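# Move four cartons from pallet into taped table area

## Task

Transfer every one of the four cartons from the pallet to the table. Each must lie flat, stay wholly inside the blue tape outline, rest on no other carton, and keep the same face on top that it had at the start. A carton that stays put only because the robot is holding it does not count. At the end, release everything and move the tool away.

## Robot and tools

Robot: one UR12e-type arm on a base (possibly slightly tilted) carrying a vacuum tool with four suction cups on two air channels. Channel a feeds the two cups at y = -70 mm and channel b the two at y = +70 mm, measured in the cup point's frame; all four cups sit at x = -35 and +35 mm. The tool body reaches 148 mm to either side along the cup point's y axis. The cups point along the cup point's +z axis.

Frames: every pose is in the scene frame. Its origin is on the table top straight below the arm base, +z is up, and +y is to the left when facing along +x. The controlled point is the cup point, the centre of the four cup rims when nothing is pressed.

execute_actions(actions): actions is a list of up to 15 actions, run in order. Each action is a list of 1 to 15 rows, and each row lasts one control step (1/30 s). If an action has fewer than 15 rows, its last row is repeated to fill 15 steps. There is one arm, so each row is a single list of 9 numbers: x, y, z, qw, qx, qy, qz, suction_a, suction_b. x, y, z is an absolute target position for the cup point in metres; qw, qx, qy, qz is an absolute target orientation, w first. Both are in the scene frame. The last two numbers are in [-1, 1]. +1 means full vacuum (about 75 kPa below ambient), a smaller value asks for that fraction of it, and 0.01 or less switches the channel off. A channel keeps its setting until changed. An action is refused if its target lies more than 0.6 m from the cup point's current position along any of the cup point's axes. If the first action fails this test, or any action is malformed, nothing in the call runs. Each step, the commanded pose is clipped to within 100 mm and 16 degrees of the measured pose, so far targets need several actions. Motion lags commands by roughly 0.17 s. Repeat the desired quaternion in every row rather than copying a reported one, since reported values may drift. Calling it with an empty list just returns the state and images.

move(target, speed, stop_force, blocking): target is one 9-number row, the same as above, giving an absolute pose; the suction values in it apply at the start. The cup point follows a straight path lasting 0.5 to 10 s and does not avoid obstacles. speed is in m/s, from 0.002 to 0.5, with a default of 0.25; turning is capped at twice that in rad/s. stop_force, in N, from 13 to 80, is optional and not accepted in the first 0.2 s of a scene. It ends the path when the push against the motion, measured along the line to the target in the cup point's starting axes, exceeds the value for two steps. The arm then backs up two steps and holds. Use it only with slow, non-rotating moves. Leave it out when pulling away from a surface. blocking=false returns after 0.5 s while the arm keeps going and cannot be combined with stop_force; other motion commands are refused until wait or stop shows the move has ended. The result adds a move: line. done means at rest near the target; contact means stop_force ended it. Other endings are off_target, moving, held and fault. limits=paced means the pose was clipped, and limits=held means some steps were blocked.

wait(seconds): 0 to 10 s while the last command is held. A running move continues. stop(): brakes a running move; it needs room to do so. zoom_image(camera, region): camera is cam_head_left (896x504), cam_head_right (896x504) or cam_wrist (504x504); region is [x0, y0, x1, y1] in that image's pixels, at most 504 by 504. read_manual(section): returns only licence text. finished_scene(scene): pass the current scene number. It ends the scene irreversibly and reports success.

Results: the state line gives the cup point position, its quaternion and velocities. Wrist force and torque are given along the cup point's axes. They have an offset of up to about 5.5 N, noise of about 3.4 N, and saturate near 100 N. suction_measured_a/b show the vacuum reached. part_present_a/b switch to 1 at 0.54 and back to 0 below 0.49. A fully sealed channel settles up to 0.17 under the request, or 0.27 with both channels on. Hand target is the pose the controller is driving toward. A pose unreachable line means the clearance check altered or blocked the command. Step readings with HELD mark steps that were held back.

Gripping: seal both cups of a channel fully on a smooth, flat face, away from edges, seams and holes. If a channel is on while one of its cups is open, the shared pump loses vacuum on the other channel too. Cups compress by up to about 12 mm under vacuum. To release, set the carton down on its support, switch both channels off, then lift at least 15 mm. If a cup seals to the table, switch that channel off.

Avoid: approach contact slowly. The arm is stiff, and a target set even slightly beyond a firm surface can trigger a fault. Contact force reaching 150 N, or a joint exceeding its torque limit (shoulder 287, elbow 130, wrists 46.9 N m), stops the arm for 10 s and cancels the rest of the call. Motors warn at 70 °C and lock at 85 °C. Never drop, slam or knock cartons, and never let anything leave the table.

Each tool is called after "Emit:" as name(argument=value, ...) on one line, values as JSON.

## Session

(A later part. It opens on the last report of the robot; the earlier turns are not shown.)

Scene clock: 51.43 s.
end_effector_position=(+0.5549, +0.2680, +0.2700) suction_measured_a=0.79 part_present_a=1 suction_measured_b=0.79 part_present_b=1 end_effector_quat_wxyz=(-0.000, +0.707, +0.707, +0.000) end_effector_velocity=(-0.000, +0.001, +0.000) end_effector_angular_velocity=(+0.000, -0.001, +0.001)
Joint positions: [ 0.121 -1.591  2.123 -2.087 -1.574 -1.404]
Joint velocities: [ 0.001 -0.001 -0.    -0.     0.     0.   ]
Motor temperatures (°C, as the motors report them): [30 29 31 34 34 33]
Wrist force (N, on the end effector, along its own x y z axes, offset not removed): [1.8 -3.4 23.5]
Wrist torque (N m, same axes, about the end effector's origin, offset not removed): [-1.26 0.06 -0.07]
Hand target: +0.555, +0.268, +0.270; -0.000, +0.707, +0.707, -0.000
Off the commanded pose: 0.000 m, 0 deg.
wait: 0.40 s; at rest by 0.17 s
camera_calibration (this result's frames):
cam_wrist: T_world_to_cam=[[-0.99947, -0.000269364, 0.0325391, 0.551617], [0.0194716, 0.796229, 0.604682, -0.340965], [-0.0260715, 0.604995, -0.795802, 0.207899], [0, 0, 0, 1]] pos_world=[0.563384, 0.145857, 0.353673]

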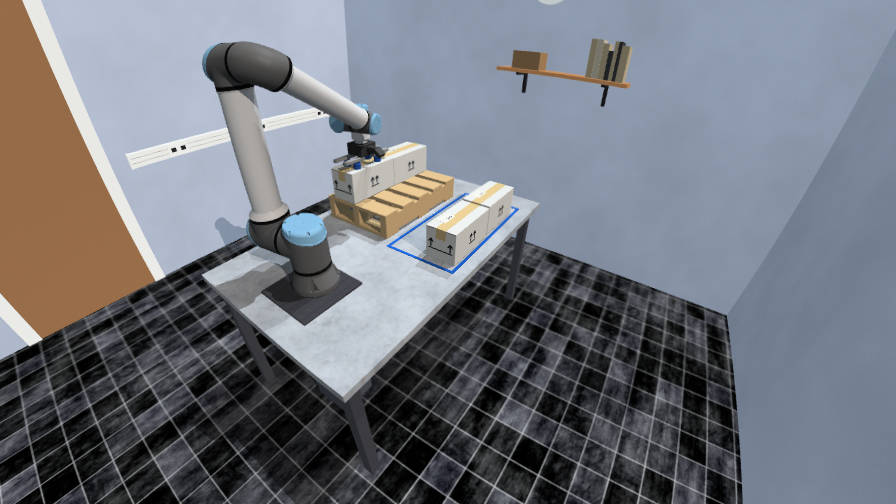

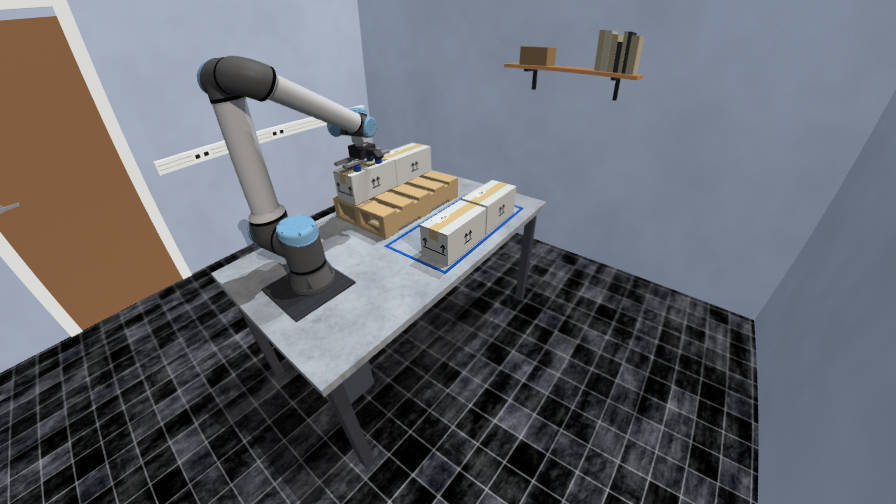

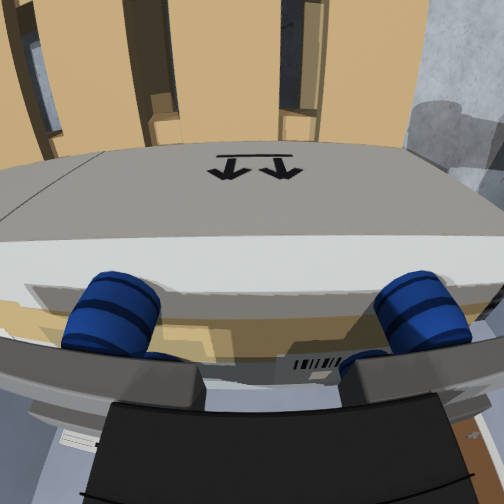

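Emit:
move(target=[0.555,0.268,0.30,0,0.7071,0.7071,0,1,1], speed=0.1)

Emit:
move(target=[0.564,-0.148,0.29,0,0.7071,0.7071,0,1,1], speed=0.3)

Emit:
move(target=[0.564,-0.148,0.146,0,0.7071,0.7071,0,1,1], speed=0.1)

Emit:
execute_actions(actions=[[[0.564,-0.148,0.146,0,0.7071,0.7071,0,0,0]],[[0.564,-0.148,0.19,0,0.7071,0.7071,0,0,0]]])

Emit:
move(target=[0.75,0.1,0.34,0,0.7071,0.7071,0,0,0], speed=0.4)

Emit:
move(target=[0.855,0.265,0.31,0,0.7071,0.7071,0,0,0], speed=0.4)

Emit:
move(target=[0.855,0.265,0.27,0,0.7071,0.7071,0,1,1], speed=0.03)

Emit:
wait(seconds=0.4)

Emit:
move(target=[0.855,0.265,0.30,0,0.7071,0.7071,0,1,1], speed=0.1)

Emit:
move(target=[0.882,-0.146,0.29,0,0.7071,0.7071,0,1,1], speed=0.3)

Emit:
move(target=[0.882,-0.146,0.146,0,0.7071,0.7071,0,1,1], speed=0.1)

Emit:
execute_actions(actions=[[[0.882,-0.146,0.146,0,0.7071,0.7071,0,0,0]],[[0.882,-0.146,0.19,0,0.7071,0.7071,0,0,0]]])

Emit:
move(target=[0.72,0.1,0.4,0,0.7071,0.7071,0,0,0], speed=0.4)

Scene clock: 60.57 s.
end_effector_position=(+0.5551, +0.2679, +0.2999) suction_measured_a=0.84 part_present_a=1 suction_measured_b=0.84 part_present_b=1 end_effector_quat_wxyz=(-0.000, +0.707, +0.707, -0.000) end_effector_velocity=(+0.000, +0.000, +0.002) end_effector_angular_velocity=(+0.000, +0.000, +0.000)
Joint positions: [ 0.121 -1.618  2.089 -2.026 -1.574 -1.404]
Joint velocities: [ 0.    -0.001 -0.002  0.003  0.    -0.   ]
Motor temperatures (°C, as the motors report them): [30 29 31 34 34 33]
Wrist force (N, on the end effector, along its own x y z axes, offset not removed): [1.1 -4.2 23.1]
Wrist torque (N m, same axes, about the end effector's origin, offset not removed): [-1.25 0.23 -0.08]
Hand target: +0.555, +0.268, +0.300; +0.000, +0.707, +0.707, +0.000
Off the commanded pose: 0.000 m, 0 deg.
move: done
camera_calibration (this result's frames):
cam_wrist: T_world_to_cam=[[-0.99947, -0.0000520648, 0.0325475, 0.550711], [0.0196493, 0.796236, 0.604667, -0.359032], [-0.025947, 0.604986, -0.795813, 0.231658], [0, 0, 0, 1]] pos_world=[0.563485, 0.145753, 0.383527]

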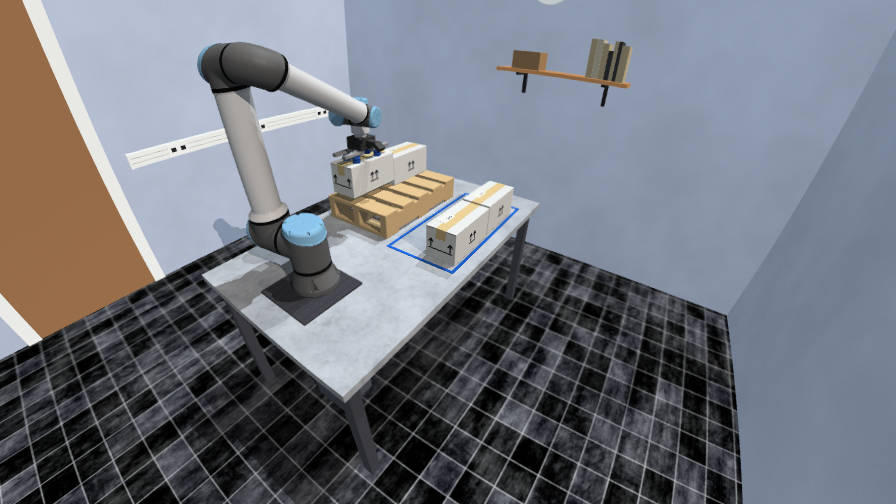

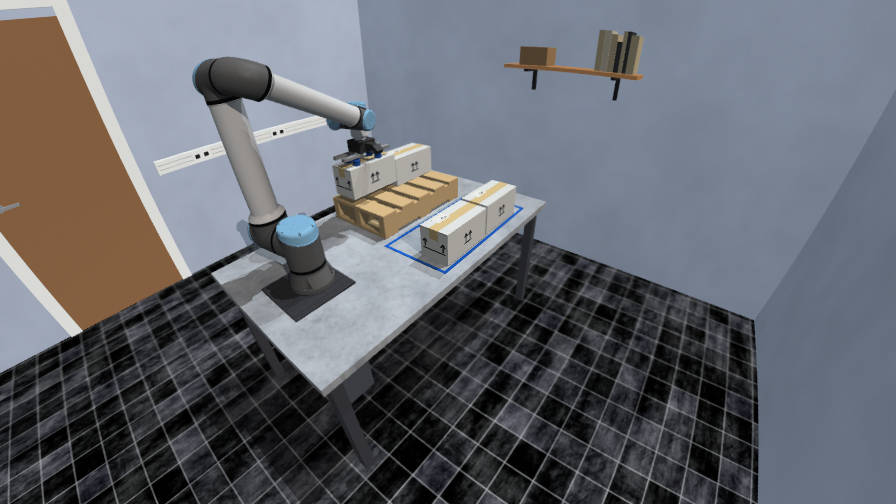

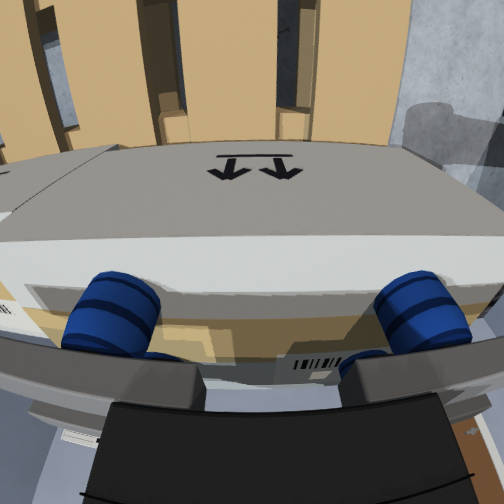

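Scene clock: 62.53 s.
end_effector_position=(+0.5646, -0.1476, +0.2901) suction_measured_a=0.84 part_present_a=1 suction_measured_b=0.84 part_present_b=1 end_effector_quat_wxyz=(-0.001, +0.707, +0.707, +0.000) end_effector_velocity=(+0.000, -0.002, -0.000) end_effector_angular_velocity=(+0.001, +0.000, -0.001)
Joint positions: [-0.593 -1.672  2.154 -2.042 -1.583 -2.118]
Joint velocities: [-0.004  0.002 -0.001 -0.     0.    -0.003]
Motor temperatures (°C, as the motors report them): [30 29 31 34 34 33]
Wrist force (N, on the end effector, along its own x y z axes, offset not removed): [2.1 -3.9 22.9]
Wrist torque (N m, same axes, about the end effector's origin, offset not removed): [-1.35 -0.10 -0.12]
Hand target: +0.565, -0.148, +0.290; -0.001, +0.707, +0.707, +0.001
Off the commanded pose: 0.001 m, 0 deg.
move: done
camera_calibration (this result's frames):
cam_wrist: T_world_to_cam=[[-0.999464, -0.000260571, 0.0327307, 0.560434], [0.0196359, 0.795274, 0.605932, -0.0229361], [-0.0261877, 0.60625, -0.794843, 0.475527], [0, 0, 0, 1]] pos_world=[0.573037, -0.269902, 0.373523]

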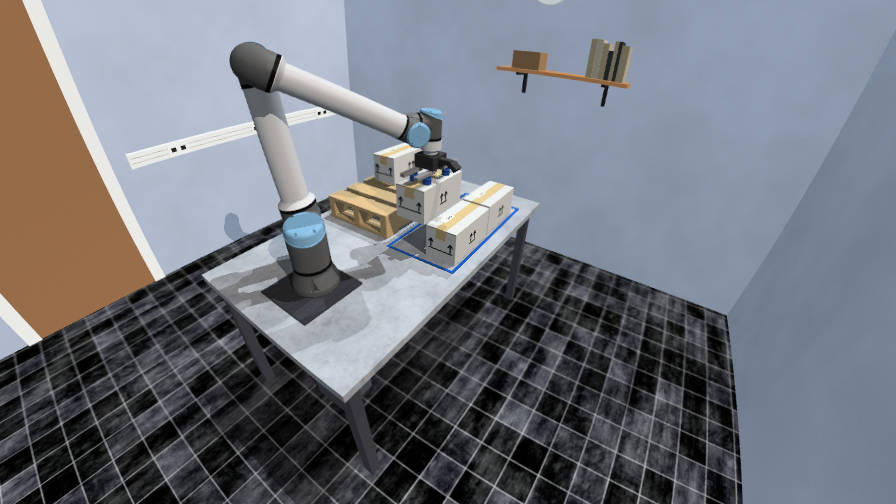

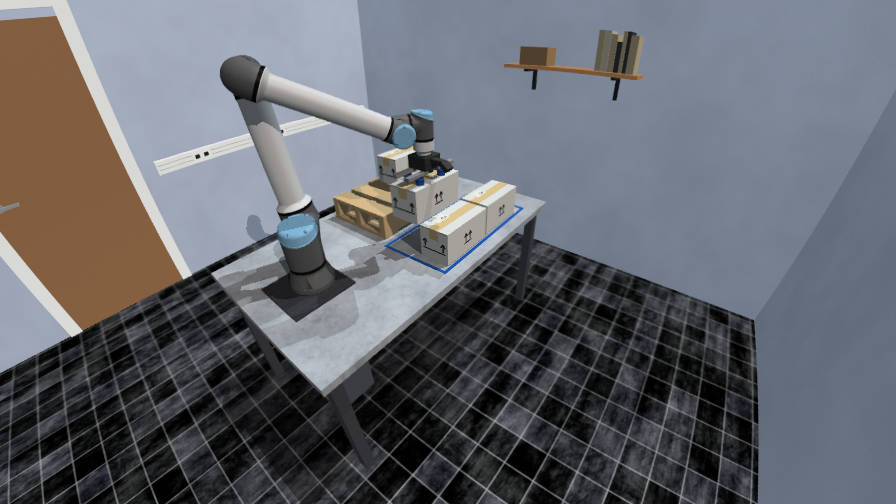

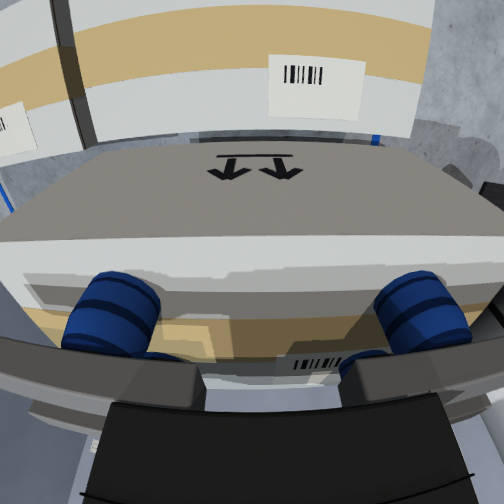

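Scene clock: 64.40 s.
end_effector_position=(+0.5639, -0.1479, +0.1462) suction_measured_a=0.84 part_present_a=1 suction_measured_b=0.84 part_present_b=1 end_effector_quat_wxyz=(+0.000, +0.707, +0.707, +0.000) end_effector_velocity=(+0.000, -0.000, -0.001) end_effector_angular_velocity=(-0.001, -0.001, +0.000)
Joint positions: [-0.597 -1.499  2.3   -2.362 -1.584 -2.122]
Joint velocities: [ 0.     0.002  0.001 -0.004  0.     0.   ]
Motor temperatures (°C, as the motors report them): [30 29 31 34 34 33]
Wrist force (N, on the end effector, along its own x y z axes, offset not removed): [0.5 -5.7 22.8]
Wrist torque (N m, same axes, about the end effector's origin, offset not removed): [-1.44 0.22 0.04]
Hand target: +0.564, -0.148, +0.146; -0.000, +0.707, +0.707, +0.000
Off the commanded pose: 0.000 m, 0 deg.
move: done
camera_calibration (this result's frames):
cam_wrist: T_world_to_cam=[[-0.999471, -0.000203666, 0.0325271, 0.564456], [0.0195164, 0.796233, 0.604675, 0.0648927], [-0.0260223, 0.604989, -0.795808, 0.36121], [0, 0, 0, 1]] pos_world=[0.572291, -0.270083, 0.229855]

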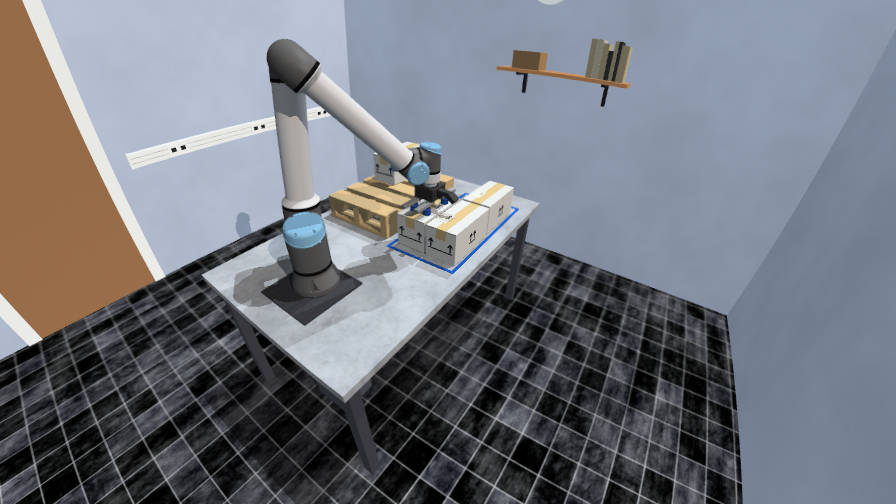

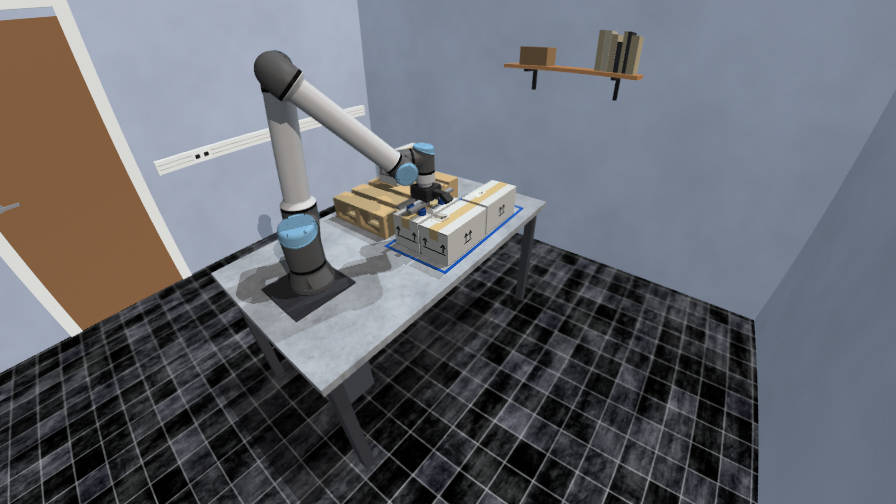

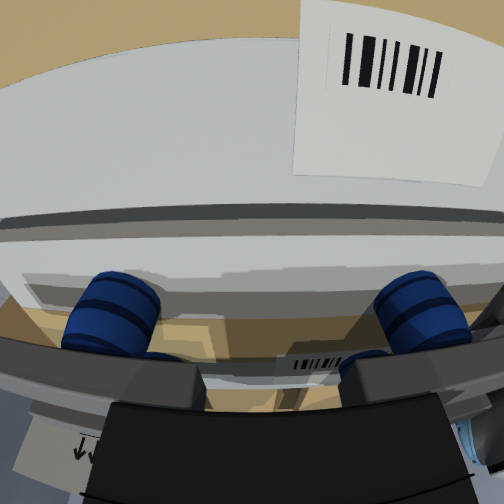

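Scene clock: 65.40 s.
end_effector_position=(+0.5640, -0.1481, +0.1897) suction_measured_a=0.00 part_present_a=0 suction_measured_b=0.00 part_present_b=0 end_effector_quat_wxyz=(+0.000, +0.707, +0.707, -0.000) end_effector_velocity=(-0.000, -0.001, +0.003) end_effector_angular_velocity=(+0.001, +0.001, -0.001)
Joint positions: [-0.596 -1.561  2.262 -2.262 -1.584 -2.12 ]
Joint velocities: [-0.001 -0.004 -0.003  0.009  0.    -0.   ]
Motor temperatures (°C, as the motors report them): [30 29 31 34 34 33]
Wrist force (N, on the end effector, along its own x y z axes, offset not removed): [2.2 -1.9 0.7]
Wrist torque (N m, same axes, about the end effector's origin, offset not removed): [-0.55 0.01 -0.15]
Hand target: +0.564, -0.148, +0.190; +0.000, +0.707, +0.707, -0.000
Off the commanded pose: 0.000 m, 0 deg.
Step readings (end_effector_position; steps 1 to 15: 1st action; 16 to 30: 2nd action):
0: (+0.5639, -0.1479, +0.1462)
1: (+0.5639, -0.1479, +0.1461)
2: (+0.5639, -0.1479, +0.1461)
4: (+0.5641, -0.1481, +0.1463)
8: (+0.5641, -0.1481, +0.1462)
15: (+0.5641, -0.1481, +0.1461)
16: (+0.5643, -0.1482, +0.1467)
17: (+0.5653, -0.1488, +0.1533)
19: (+0.5654, -0.1488, +0.1711)
23: (+0.5643, -0.1482, +0.1857)
30: end_effector_position above
camera_calibration (this result's frames):
cam_wrist: T_world_to_cam=[[-0.999471, -0.0000272646, 0.0325149, 0.563245], [0.0196486, 0.796252, 0.604646, 0.0386571], [-0.0259065, 0.604965, -0.795831, 0.395848], [0, 0, 0, 1]] pos_world=[0.572442, -0.270239, 0.27334]

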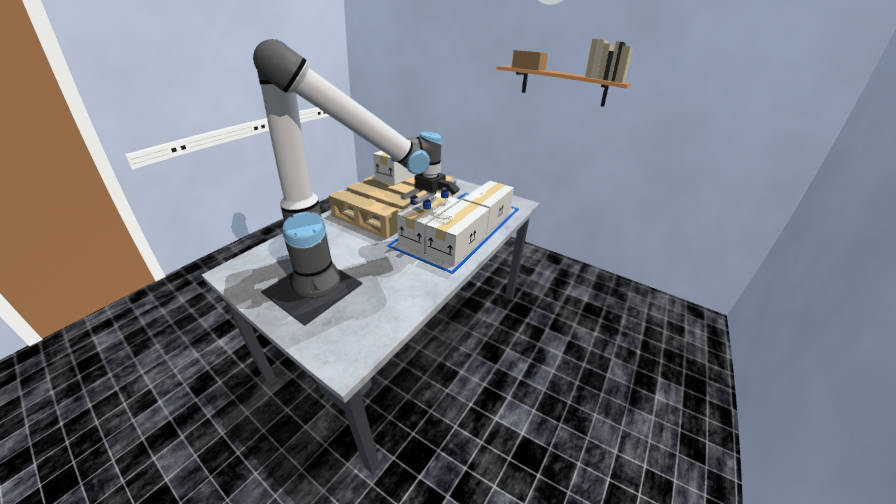

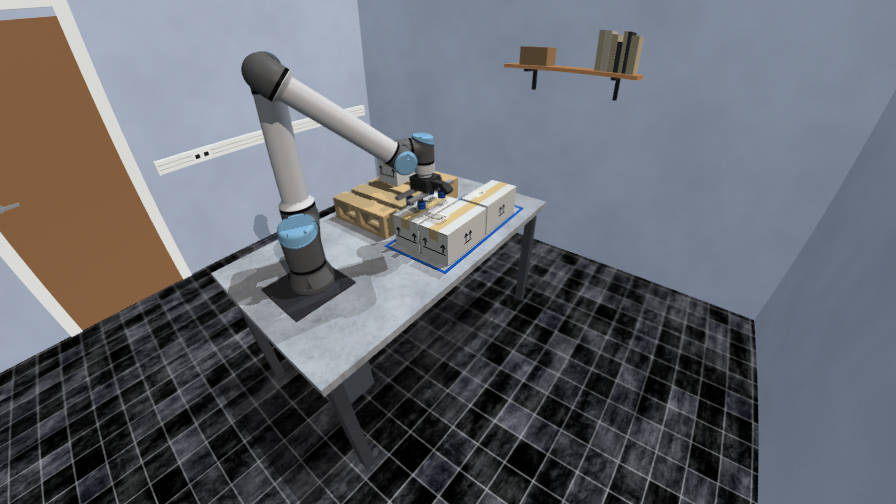

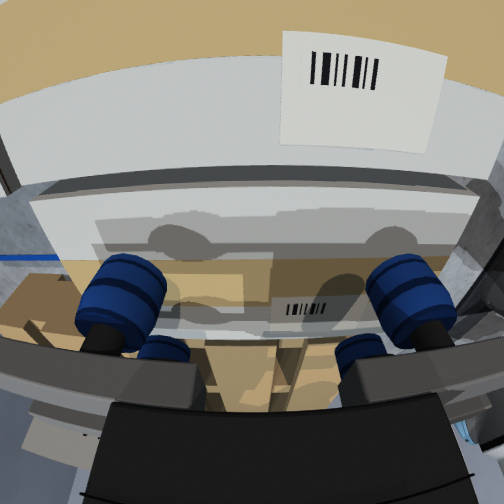

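Scene clock: 66.90 s.
end_effector_position=(+0.7497, +0.1000, +0.3398) suction_measured_a=0.00 part_present_a=0 suction_measured_b=0.00 part_present_b=0 end_effector_quat_wxyz=(+0.000, +0.707, +0.707, -0.000) end_effector_velocity=(+0.001, +0.001, +0.000) end_effector_angular_velocity=(-0.000, +0.001, +0.000)
Joint positions: [-0.139 -1.414  1.799 -1.942 -1.579 -1.664]
Joint velocities: [ 0.002  0.002 -0.003  0.002 -0.     0.001]
Motor temperatures (°C, as the motors report them): [30 29 31 34 34 33]
Wrist force (N, on the end effector, along its own x y z axes, offset not removed): [0.9 -1.9 -2.3]
Wrist torque (N m, same axes, about the end effector's origin, offset not removed): [-0.66 0.21 -0.15]
Hand target: +0.750, +0.100, +0.340; +0.000, +0.707, +0.707, -0.000
Off the commanded pose: 0.000 m, 0 deg.
move: done
camera_calibration (this result's frames):
cam_wrist: T_world_to_cam=[[-0.999471, -0.000172896, 0.0325232, 0.743926], [0.0195116, 0.796861, 0.603847, -0.252979], [-0.0260209, 0.604162, -0.796436, 0.370388], [0, 0, 0, 1]] pos_world=[0.758106, -0.0220567, 0.423556]

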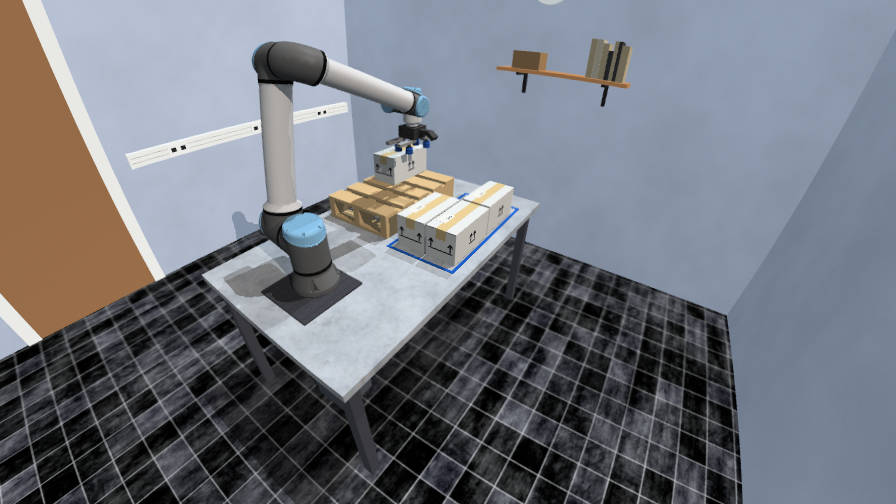

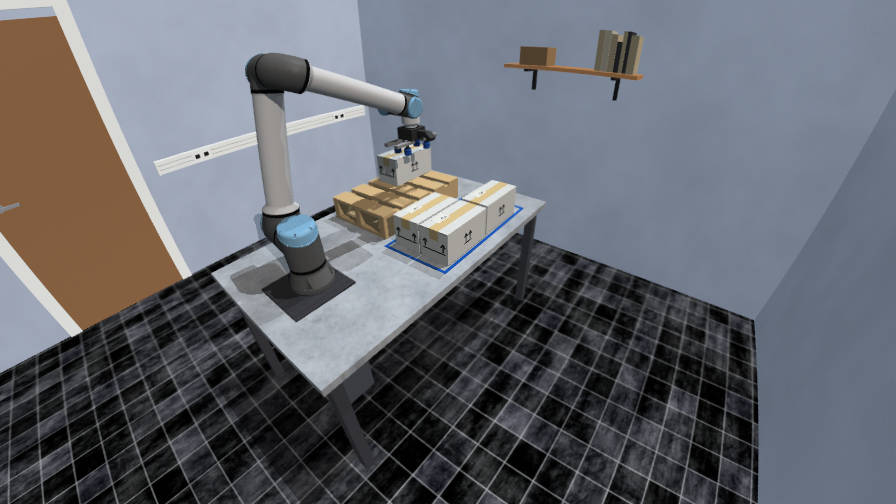

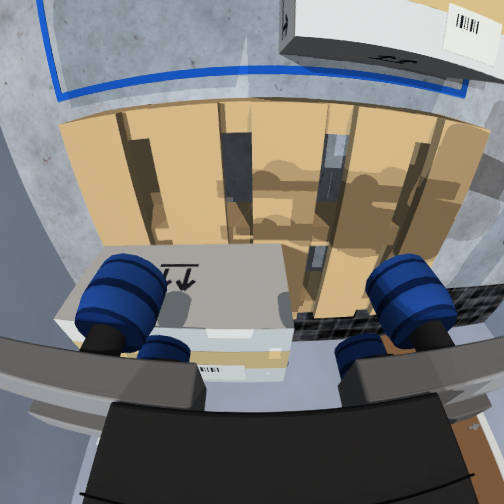

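Scene clock: 68.03 s.
end_effector_position=(+0.8546, +0.2650, +0.3099) suction_measured_a=0.00 part_present_a=0 suction_measured_b=0.00 part_present_b=0 end_effector_quat_wxyz=(+0.000, +0.707, +0.707, -0.000) end_effector_velocity=(+0.001, +0.002, -0.000) end_effector_angular_velocity=(-0.000, +0.000, +0.001)
Joint positions: [ 0.062 -1.178  1.551 -1.928 -1.576 -1.463]
Joint velocities: [ 0.002  0.003 -0.003  0.001 -0.     0.001]
Motor temperatures (°C, as the motors report them): [30 29 31 34 34 33]
Wrist force (N, on the end effector, along its own x y z axes, offset not removed): [2.1 0.0 -0.9]
Wrist torque (N m, same axes, about the end effector's origin, offset not removed): [-0.36 0.04 -0.11]
Hand target: +0.855, +0.265, +0.310; +0.000, +0.707, +0.707, -0.000
Off the commanded pose: 0.000 m, 0 deg.
move: done
camera_calibration (this result's frames):
cam_wrist: T_world_to_cam=[[-0.999477, -0.000185919, 0.0323478, 0.849902], [0.019411, 0.796495, 0.604334, -0.368448], [-0.0258772, 0.604645, -0.796074, 0.249281], [0, 0, 0, 1]] pos_world=[0.86306, 0.142898, 0.393619]

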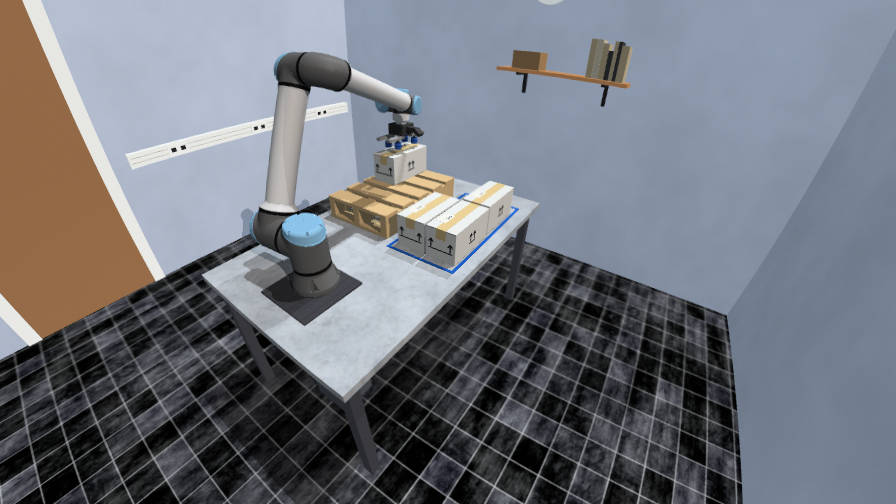

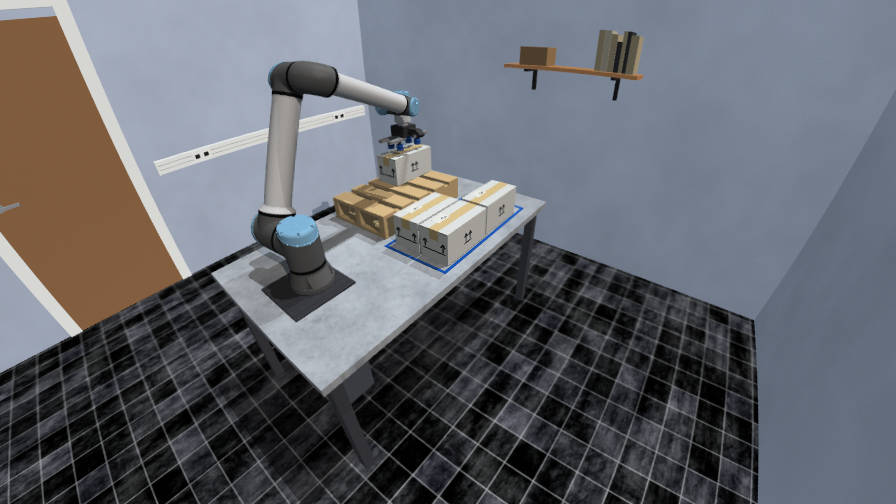

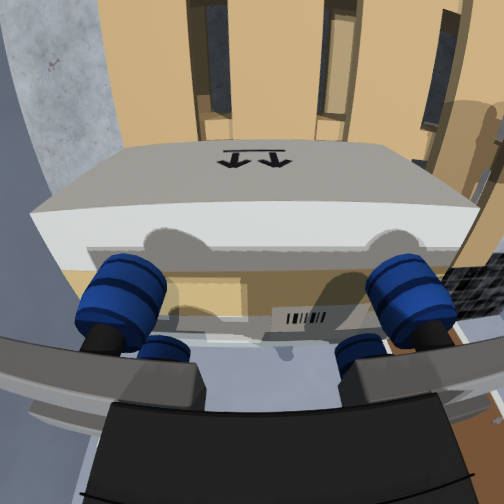

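Scene clock: 69.67 s.
end_effector_position=(+0.8550, +0.2650, +0.2702) suction_measured_a=0.56 part_present_a=1 suction_measured_b=0.56 part_present_b=1 end_effector_quat_wxyz=(-0.000, +0.707, +0.707, +0.000) end_effector_velocity=(+0.000, -0.001, -0.003) end_effector_angular_velocity=(-0.000, +0.002, -0.001)
Joint positions: [ 0.061 -1.153  1.59  -1.992 -1.575 -1.463]
Joint velocities: [-0.002  0.002  0.002 -0.002  0.    -0.   ]
Motor temperatures (°C, as the motors report them): [30 29 31 34 34 33]
Wrist force (N, on the end effector, along its own x y z axes, offset not removed): [0.1 0.3 15.4]
Wrist torque (N m, same axes, about the end effector's origin, offset not removed): [-0.27 0.17 -0.16]
Hand target: +0.855, +0.265, +0.270; -0.000, +0.707, +0.707, -0.000
Off the commanded pose: 0.000 m, 0 deg.
move: done
camera_calibration (this result's frames):
cam_wrist: T_world_to_cam=[[-0.999471, -0.000206641, 0.0325309, 0.85146], [0.0195164, 0.796233, 0.604675, -0.344528], [-0.0260271, 0.60499, -0.795807, 0.217642], [0, 0, 0, 1]] pos_world=[0.863398, 0.14283, 0.35383]

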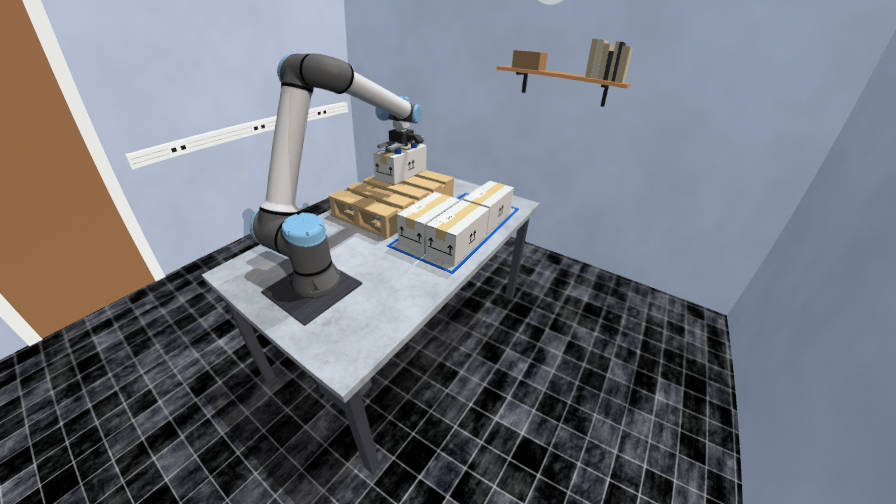

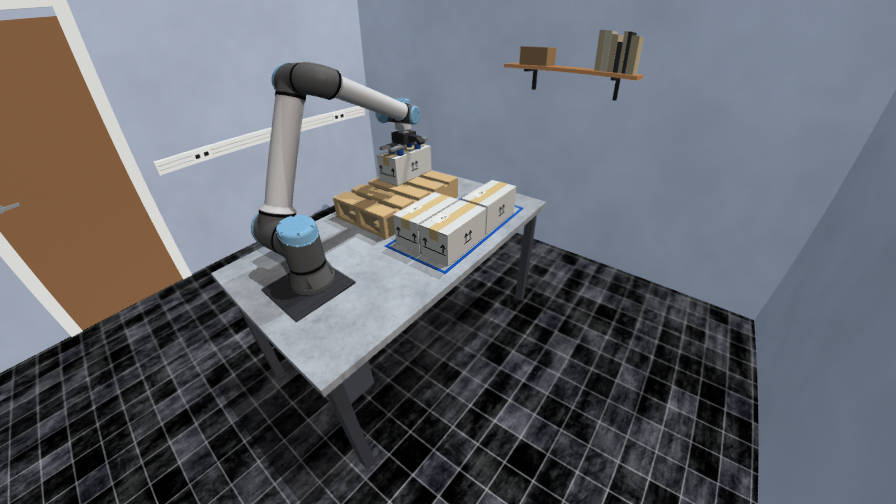

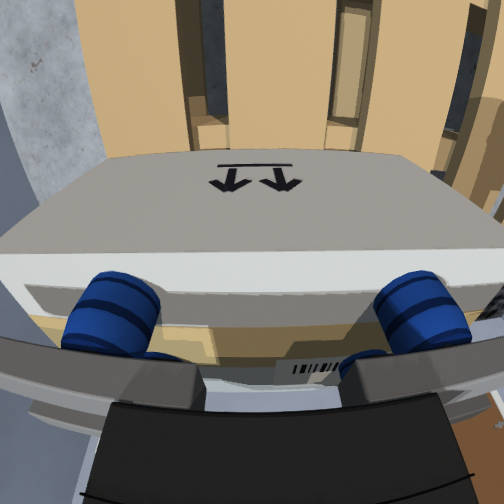

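Scene clock: 70.07 s.
end_effector_position=(+0.8550, +0.2650, +0.2700) suction_measured_a=0.79 part_present_a=1 suction_measured_b=0.79 part_present_b=1 end_effector_quat_wxyz=(-0.000, +0.707, +0.707, +0.000) end_effector_velocity=(-0.000, +0.001, +0.002) end_effector_angular_velocity=(+0.000, -0.002, +0.001)
Joint positions: [ 0.061 -1.153  1.59  -1.992 -1.575 -1.463]
Joint velocities: [ 0.001 -0.002 -0.    -0.     0.     0.   ]
Motor temperatures (°C, as the motors report them): [30 29 31 34 34 33]
Wrist force (N, on the end effector, along its own x y z axes, offset not removed): [0.6 -1.6 18.4]
Wrist torque (N m, same axes, about the end effector's origin, offset not removed): [-0.12 0.01 -0.07]
Hand target: +0.855, +0.265, +0.270; -0.000, +0.707, +0.707, -0.000
Off the commanded pose: 0.000 m, 0 deg.
wait: 0.40 s; at rest by 0.17 s
camera_calibration (this result's frames):
cam_wrist: T_world_to_cam=[[-0.99947, -0.000205047, 0.0325417, 0.851456], [0.0195242, 0.796233, 0.604675, -0.344438], [-0.0260347, 0.60499, -0.795807, 0.217523], [0, 0, 0, 1]] pos_world=[0.863393, 0.142828, 0.353672]

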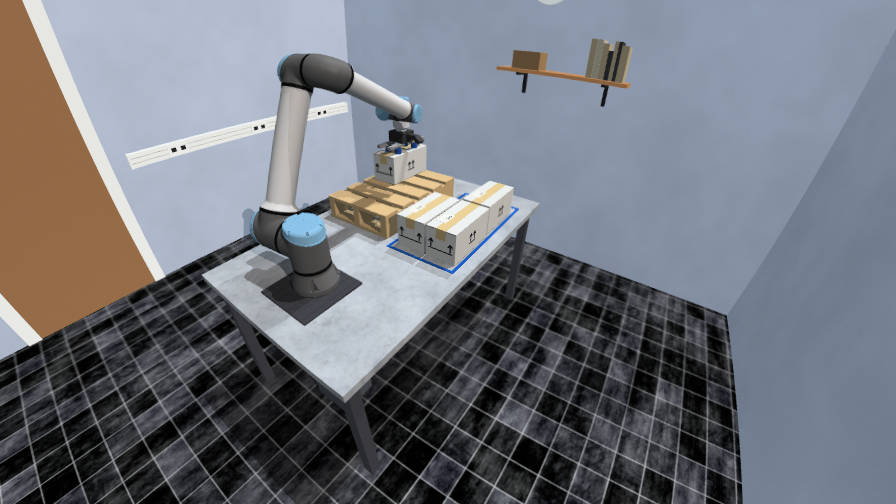

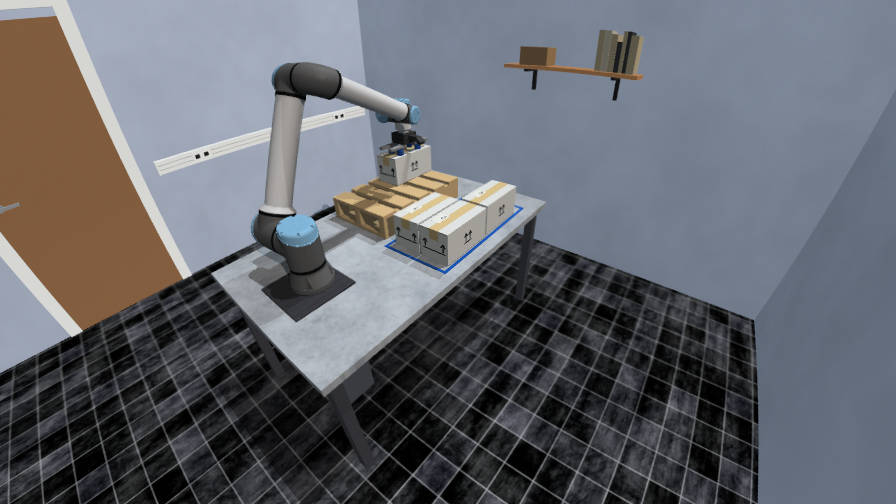

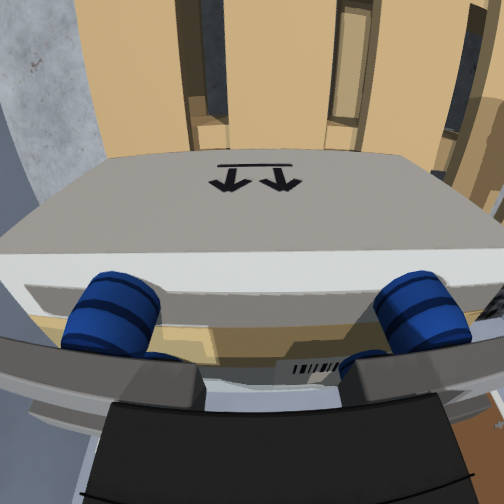

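Scene clock: 70.90 s.
end_effector_position=(+0.8551, +0.2649, +0.2999) suction_measured_a=0.84 part_present_a=1 suction_measured_b=0.84 part_present_b=1 end_effector_quat_wxyz=(-0.000, +0.707, +0.707, -0.000) end_effector_velocity=(+0.000, -0.000, +0.002) end_effector_angular_velocity=(+0.000, -0.000, -0.000)
Joint positions: [ 0.061 -1.172  1.56  -1.944 -1.575 -1.463]
Joint velocities: [-0.    -0.001 -0.002  0.003  0.     0.   ]
Motor temperatures (°C, as the motors report them): [30 29 31 34 34 33]
Wrist force (N, on the end effector, along its own x y z axes, offset not removed): [1.9 1.0 18.8]
Wrist torque (N m, same axes, about the end effector's origin, offset not removed): [0.33 -0.05 -0.09]
Hand target: +0.855, +0.265, +0.300; +0.000, +0.707, +0.707, +0.000
Off the commanded pose: 0.000 m, 0 deg.
move: done
camera_calibration (this result's frames):
cam_wrist: T_world_to_cam=[[-0.99947, -0.0000524174, 0.0325538, 0.850548], [0.0196531, 0.796231, 0.604674, -0.362503], [-0.0259521, 0.604993, -0.795808, 0.241285], [0, 0, 0, 1]] pos_world=[0.863484, 0.142705, 0.383524]

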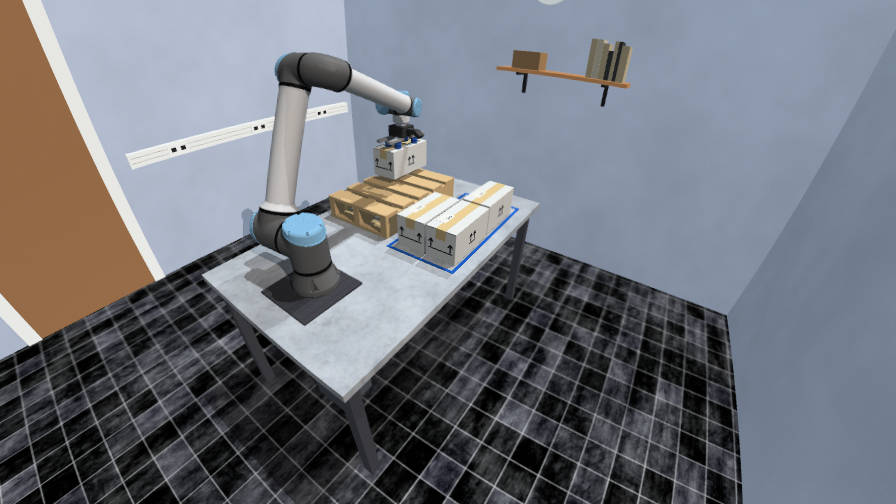

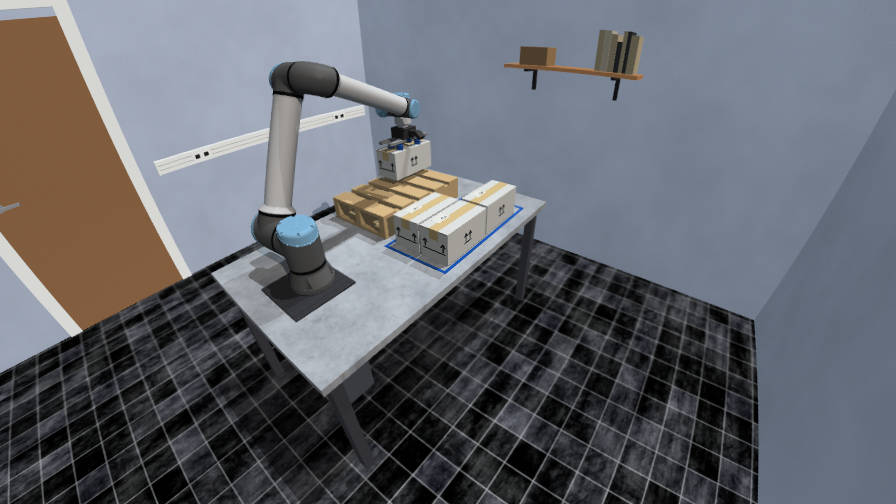

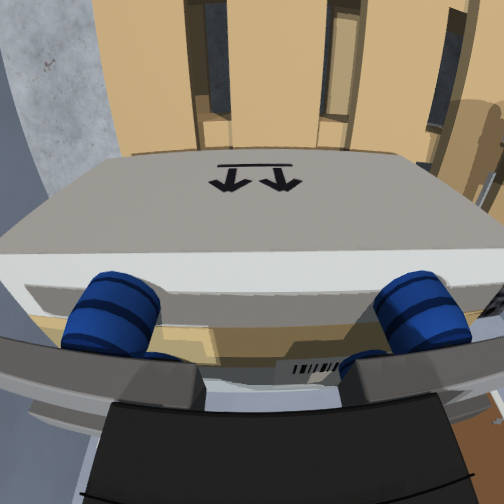

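Scene clock: 72.83 s.
end_effector_position=(+0.8826, -0.1456, +0.2900) suction_measured_a=0.84 part_present_a=1 suction_measured_b=0.84 part_present_b=1 end_effector_quat_wxyz=(-0.000, +0.707, +0.707, +0.000) end_effector_velocity=(+0.000, -0.002, -0.000) end_effector_angular_velocity=(+0.000, +0.000, -0.001)
Joint positions: [-0.399 -1.169  1.572 -1.961 -1.581 -1.924]
Joint velocities: [-0.002  0.001 -0.001  0.     0.    -0.002]
Motor temperatures (°C, as the motors report them): [30 29 31 34 34 33]
Wrist force (N, on the end effector, along its own x y z axes, offset not removed): [0.5 -2.6 19.4]
Wrist torque (N m, same axes, about the end effector's origin, offset not removed): [-0.14 0.18 -0.14]
Hand target: +0.883, -0.146, +0.290; -0.000, +0.707, +0.707, +0.000
Off the commanded pose: 0.001 m, 0 deg.
move: done
camera_calibration (this result's frames):
cam_wrist: T_world_to_cam=[[-0.999464, -0.000274335, 0.0327242, 0.878274], [0.0196062, 0.795617, 0.605483, -0.0305104], [-0.0262021, 0.605801, -0.795185, 0.482691], [0, 0, 0, 1]] pos_world=[0.891049, -0.267899, 0.373562]

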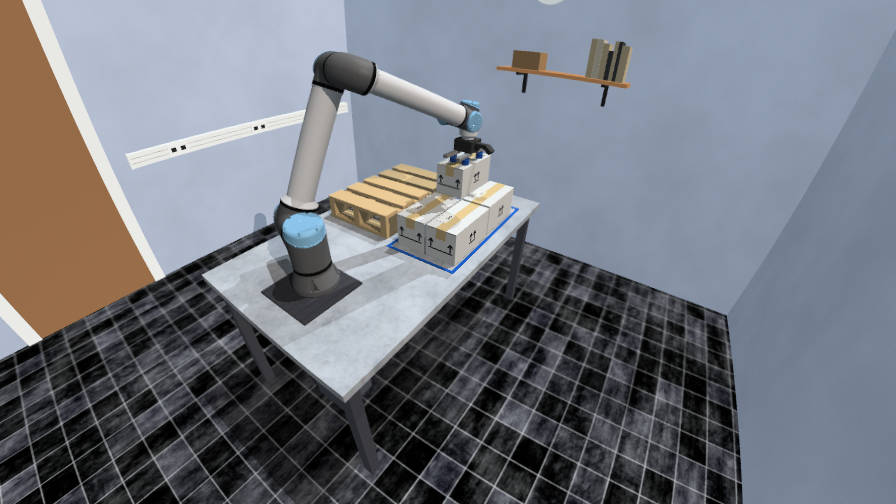

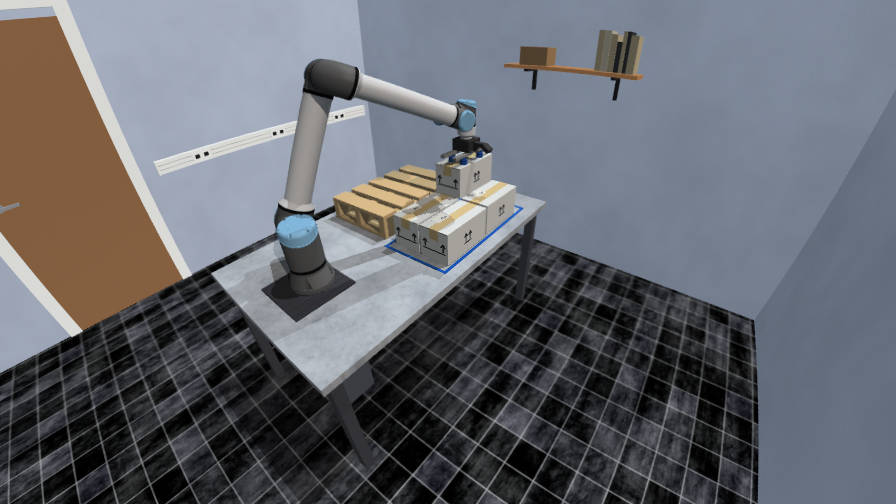

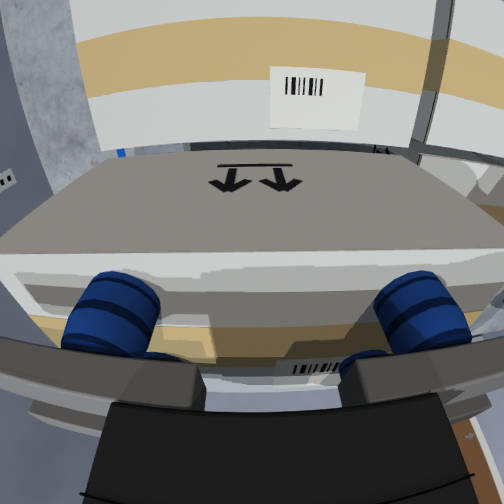

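Scene clock: 74.70 s.
end_effector_position=(+0.8819, -0.1460, +0.1462) suction_measured_a=0.84 part_present_a=1 suction_measured_b=0.84 part_present_b=1 end_effector_quat_wxyz=(+0.000, +0.707, +0.707, +0.000) end_effector_velocity=(-0.000, -0.001, -0.002) end_effector_angular_velocity=(+0.000, +0.000, -0.001)
Joint positions: [-0.401 -1.057  1.689 -2.191 -1.582 -1.926]
Joint velocities: [-0.001  0.002  0.001 -0.003 -0.    -0.   ]
Motor temperatures (°C, as the motors report them): [30 29 31 34 34 33]
Wrist force (N, on the end effector, along its own x y z axes, offset not removed): [2.9 -0.8 17.2]
Wrist torque (N m, same axes, about the end effector's origin, offset not removed): [0.07 -0.28 -0.09]
Hand target: +0.882, -0.146, +0.146; -0.000, +0.707, +0.707, +0.000
Off the commanded pose: 0.000 m, 0 deg.
move: done
camera_calibration (this result's frames):
cam_wrist: T_world_to_cam=[[-0.999471, -0.000207031, 0.0325103, 0.882293], [0.0195034, 0.79624, 0.604667, 0.0571402], [-0.0260112, 0.604981, -0.795815, 0.368276], [0, 0, 0, 1]] pos_world=[0.890292, -0.268115, 0.229845]

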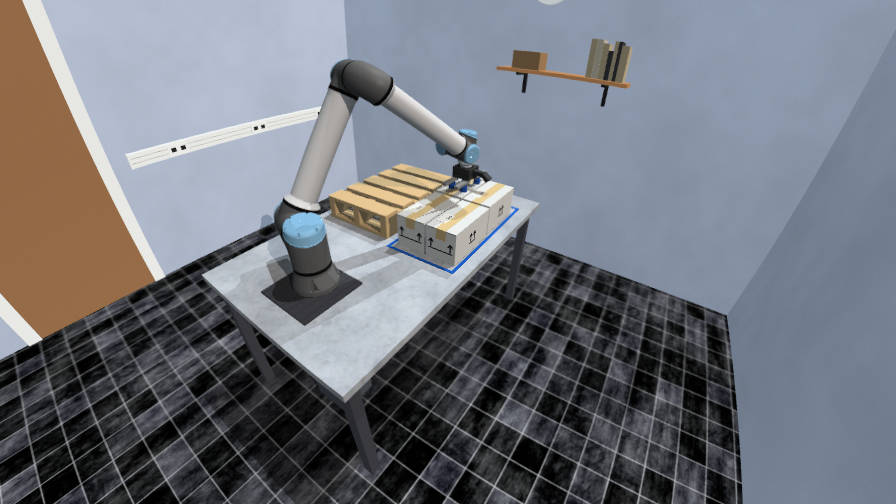

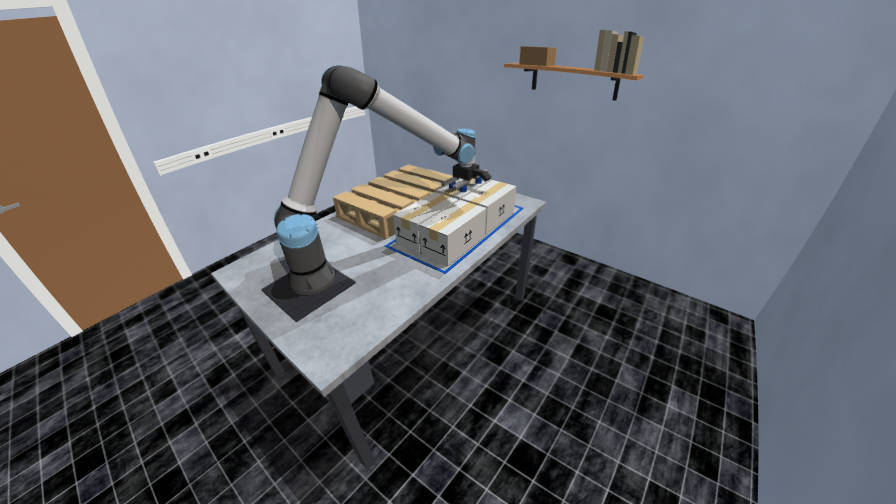

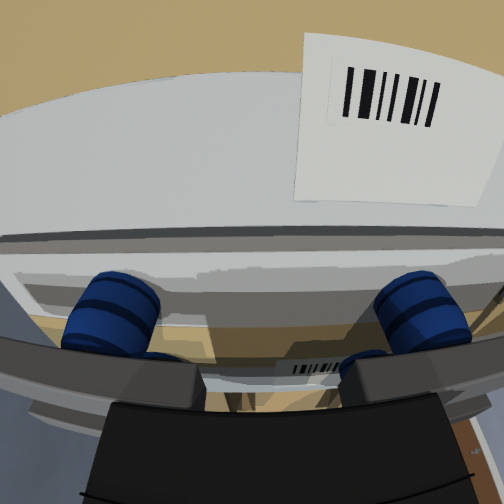

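Scene clock: 75.70 s.
end_effector_position=(+0.8820, -0.1461, +0.1897) suction_measured_a=0.00 part_present_a=0 suction_measured_b=0.00 part_present_b=0 end_effector_quat_wxyz=(-0.000, +0.707, +0.707, -0.000) end_effector_velocity=(+0.000, +0.001, +0.004) end_effector_angular_velocity=(-0.000, -0.001, +0.001)
Joint positions: [-0.401 -1.096  1.66  -2.123 -1.582 -1.925]
Joint velocities: [ 0.001 -0.004 -0.003  0.005  0.     0.   ]
Motor temperatures (°C, as the motors report them): [30 29 31 34 34 33]
Wrist force (N, on the end effector, along its own x y z axes, offset not removed): [1.5 -4.5 0.4]
Wrist torque (N m, same axes, about the end effector's origin, offset not removed): [-0.91 0.10 -0.17]
Hand target: +0.882, -0.146, +0.190; +0.000, +0.707, +0.707, +0.000
Off the commanded pose: 0.000 m, 0 deg.
Step readings (end_effector_position; steps 1 to 15: 1st action; 16 to 30: 2nd action):
0: (+0.8819, -0.1460, +0.1462)
1: (+0.8819, -0.1460, +0.1461)
2: (+0.8819, -0.1460, +0.1461)
4: (+0.8821, -0.1461, +0.1463)
8: (+0.8822, -0.1461, +0.1464)
15: (+0.8821, -0.1460, +0.1462)
16: (+0.8822, -0.1461, +0.1469)
17: (+0.8825, -0.1463, +0.1540)
19: (+0.8826, -0.1464, +0.1721)
23: (+0.8821, -0.1462, +0.1861)
30: end_effector_position above
camera_calibration (this result's frames):
cam_wrist: T_world_to_cam=[[-0.999469, -0.000104196, 0.0325873, 0.881032], [0.0196323, 0.796227, 0.604679, 0.0308373], [-0.0260099, 0.604998, -0.795802, 0.402988], [0, 0, 0, 1]] pos_world=[0.89044, -0.268268, 0.273341]

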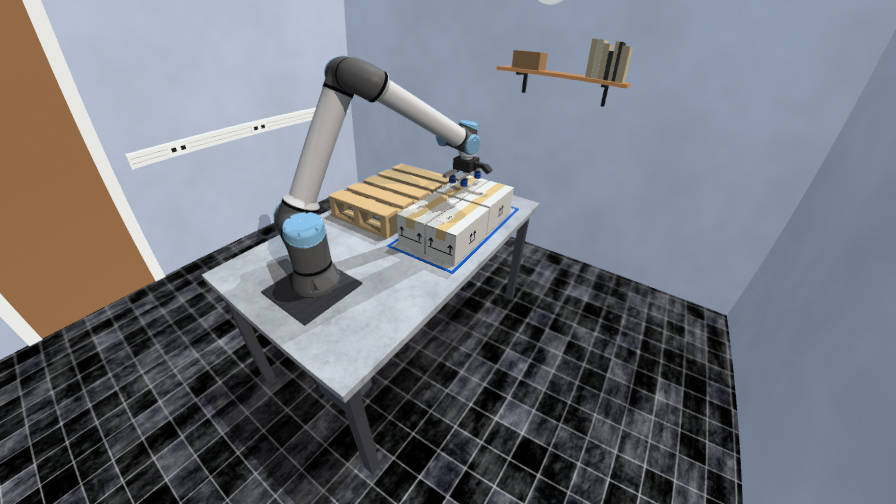

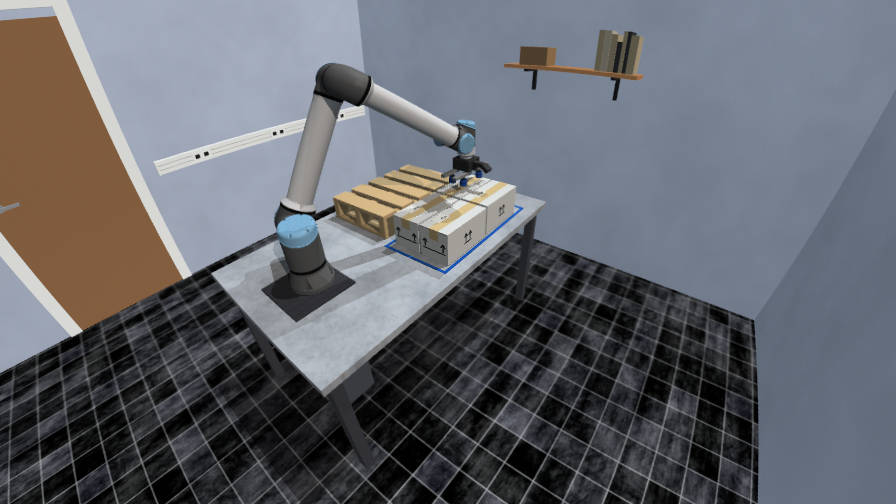

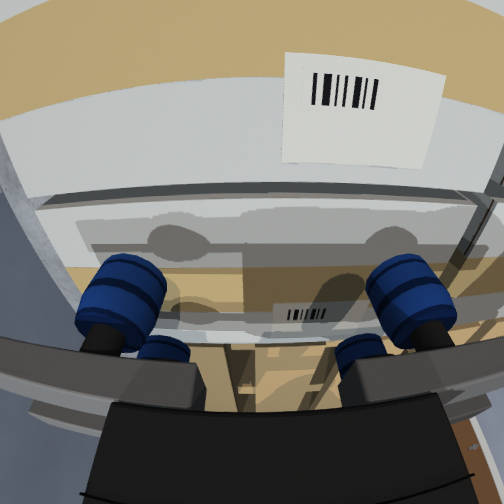

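Scene clock: 77.23 s.
end_effector_position=(+0.7199, +0.0995, +0.4000) suction_measured_a=0.00 part_present_a=0 suction_measured_b=0.00 part_present_b=0 end_effector_quat_wxyz=(+0.000, +0.707, +0.707, -0.000) end_effector_velocity=(-0.001, +0.000, +0.001) end_effector_angular_velocity=(-0.000, -0.001, -0.001)
Joint positions: [-0.143 -1.493  1.777 -1.84  -1.579 -1.668]
Joint velocities: [ 0.001 -0.002 -0.     0.002 -0.     0.001]
Motor temperatures (°C, as the motors report them): [30 29 31 34 34 33]
Wrist force (N, on the end effector, along its own x y z axes, offset not removed): [1.1 -1.7 1.5]
Wrist torque (N m, same axes, about the end effector's origin, offset not removed): [-0.56 0.12 -0.11]
Hand target: +0.720, +0.100, +0.400; +0.000, +0.707, +0.707, -0.000
Off the commanded pose: 0.001 m, 0 deg.
move: done
camera_calibration (this result's frames):
cam_wrist: T_world_to_cam=[[-0.999471, -0.000173738, 0.0325166, 0.712195], [0.0195189, 0.796583, 0.604214, -0.288514], [-0.0260071, 0.60453, -0.796158, 0.41777], [0, 0, 0, 1]] pos_world=[0.728315, -0.0226058, 0.483777]

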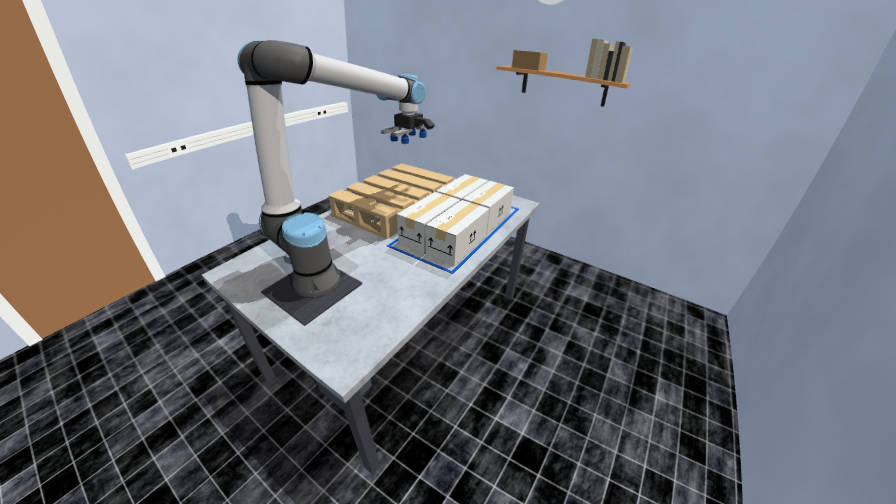

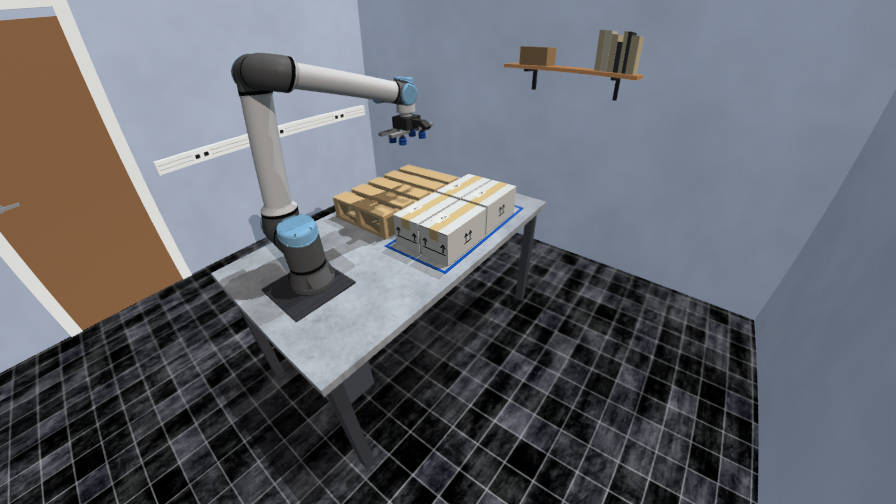

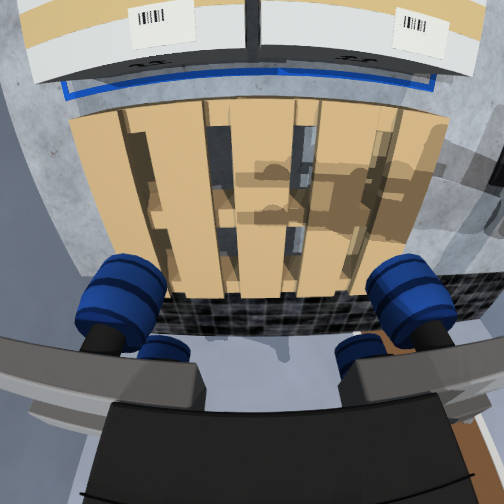

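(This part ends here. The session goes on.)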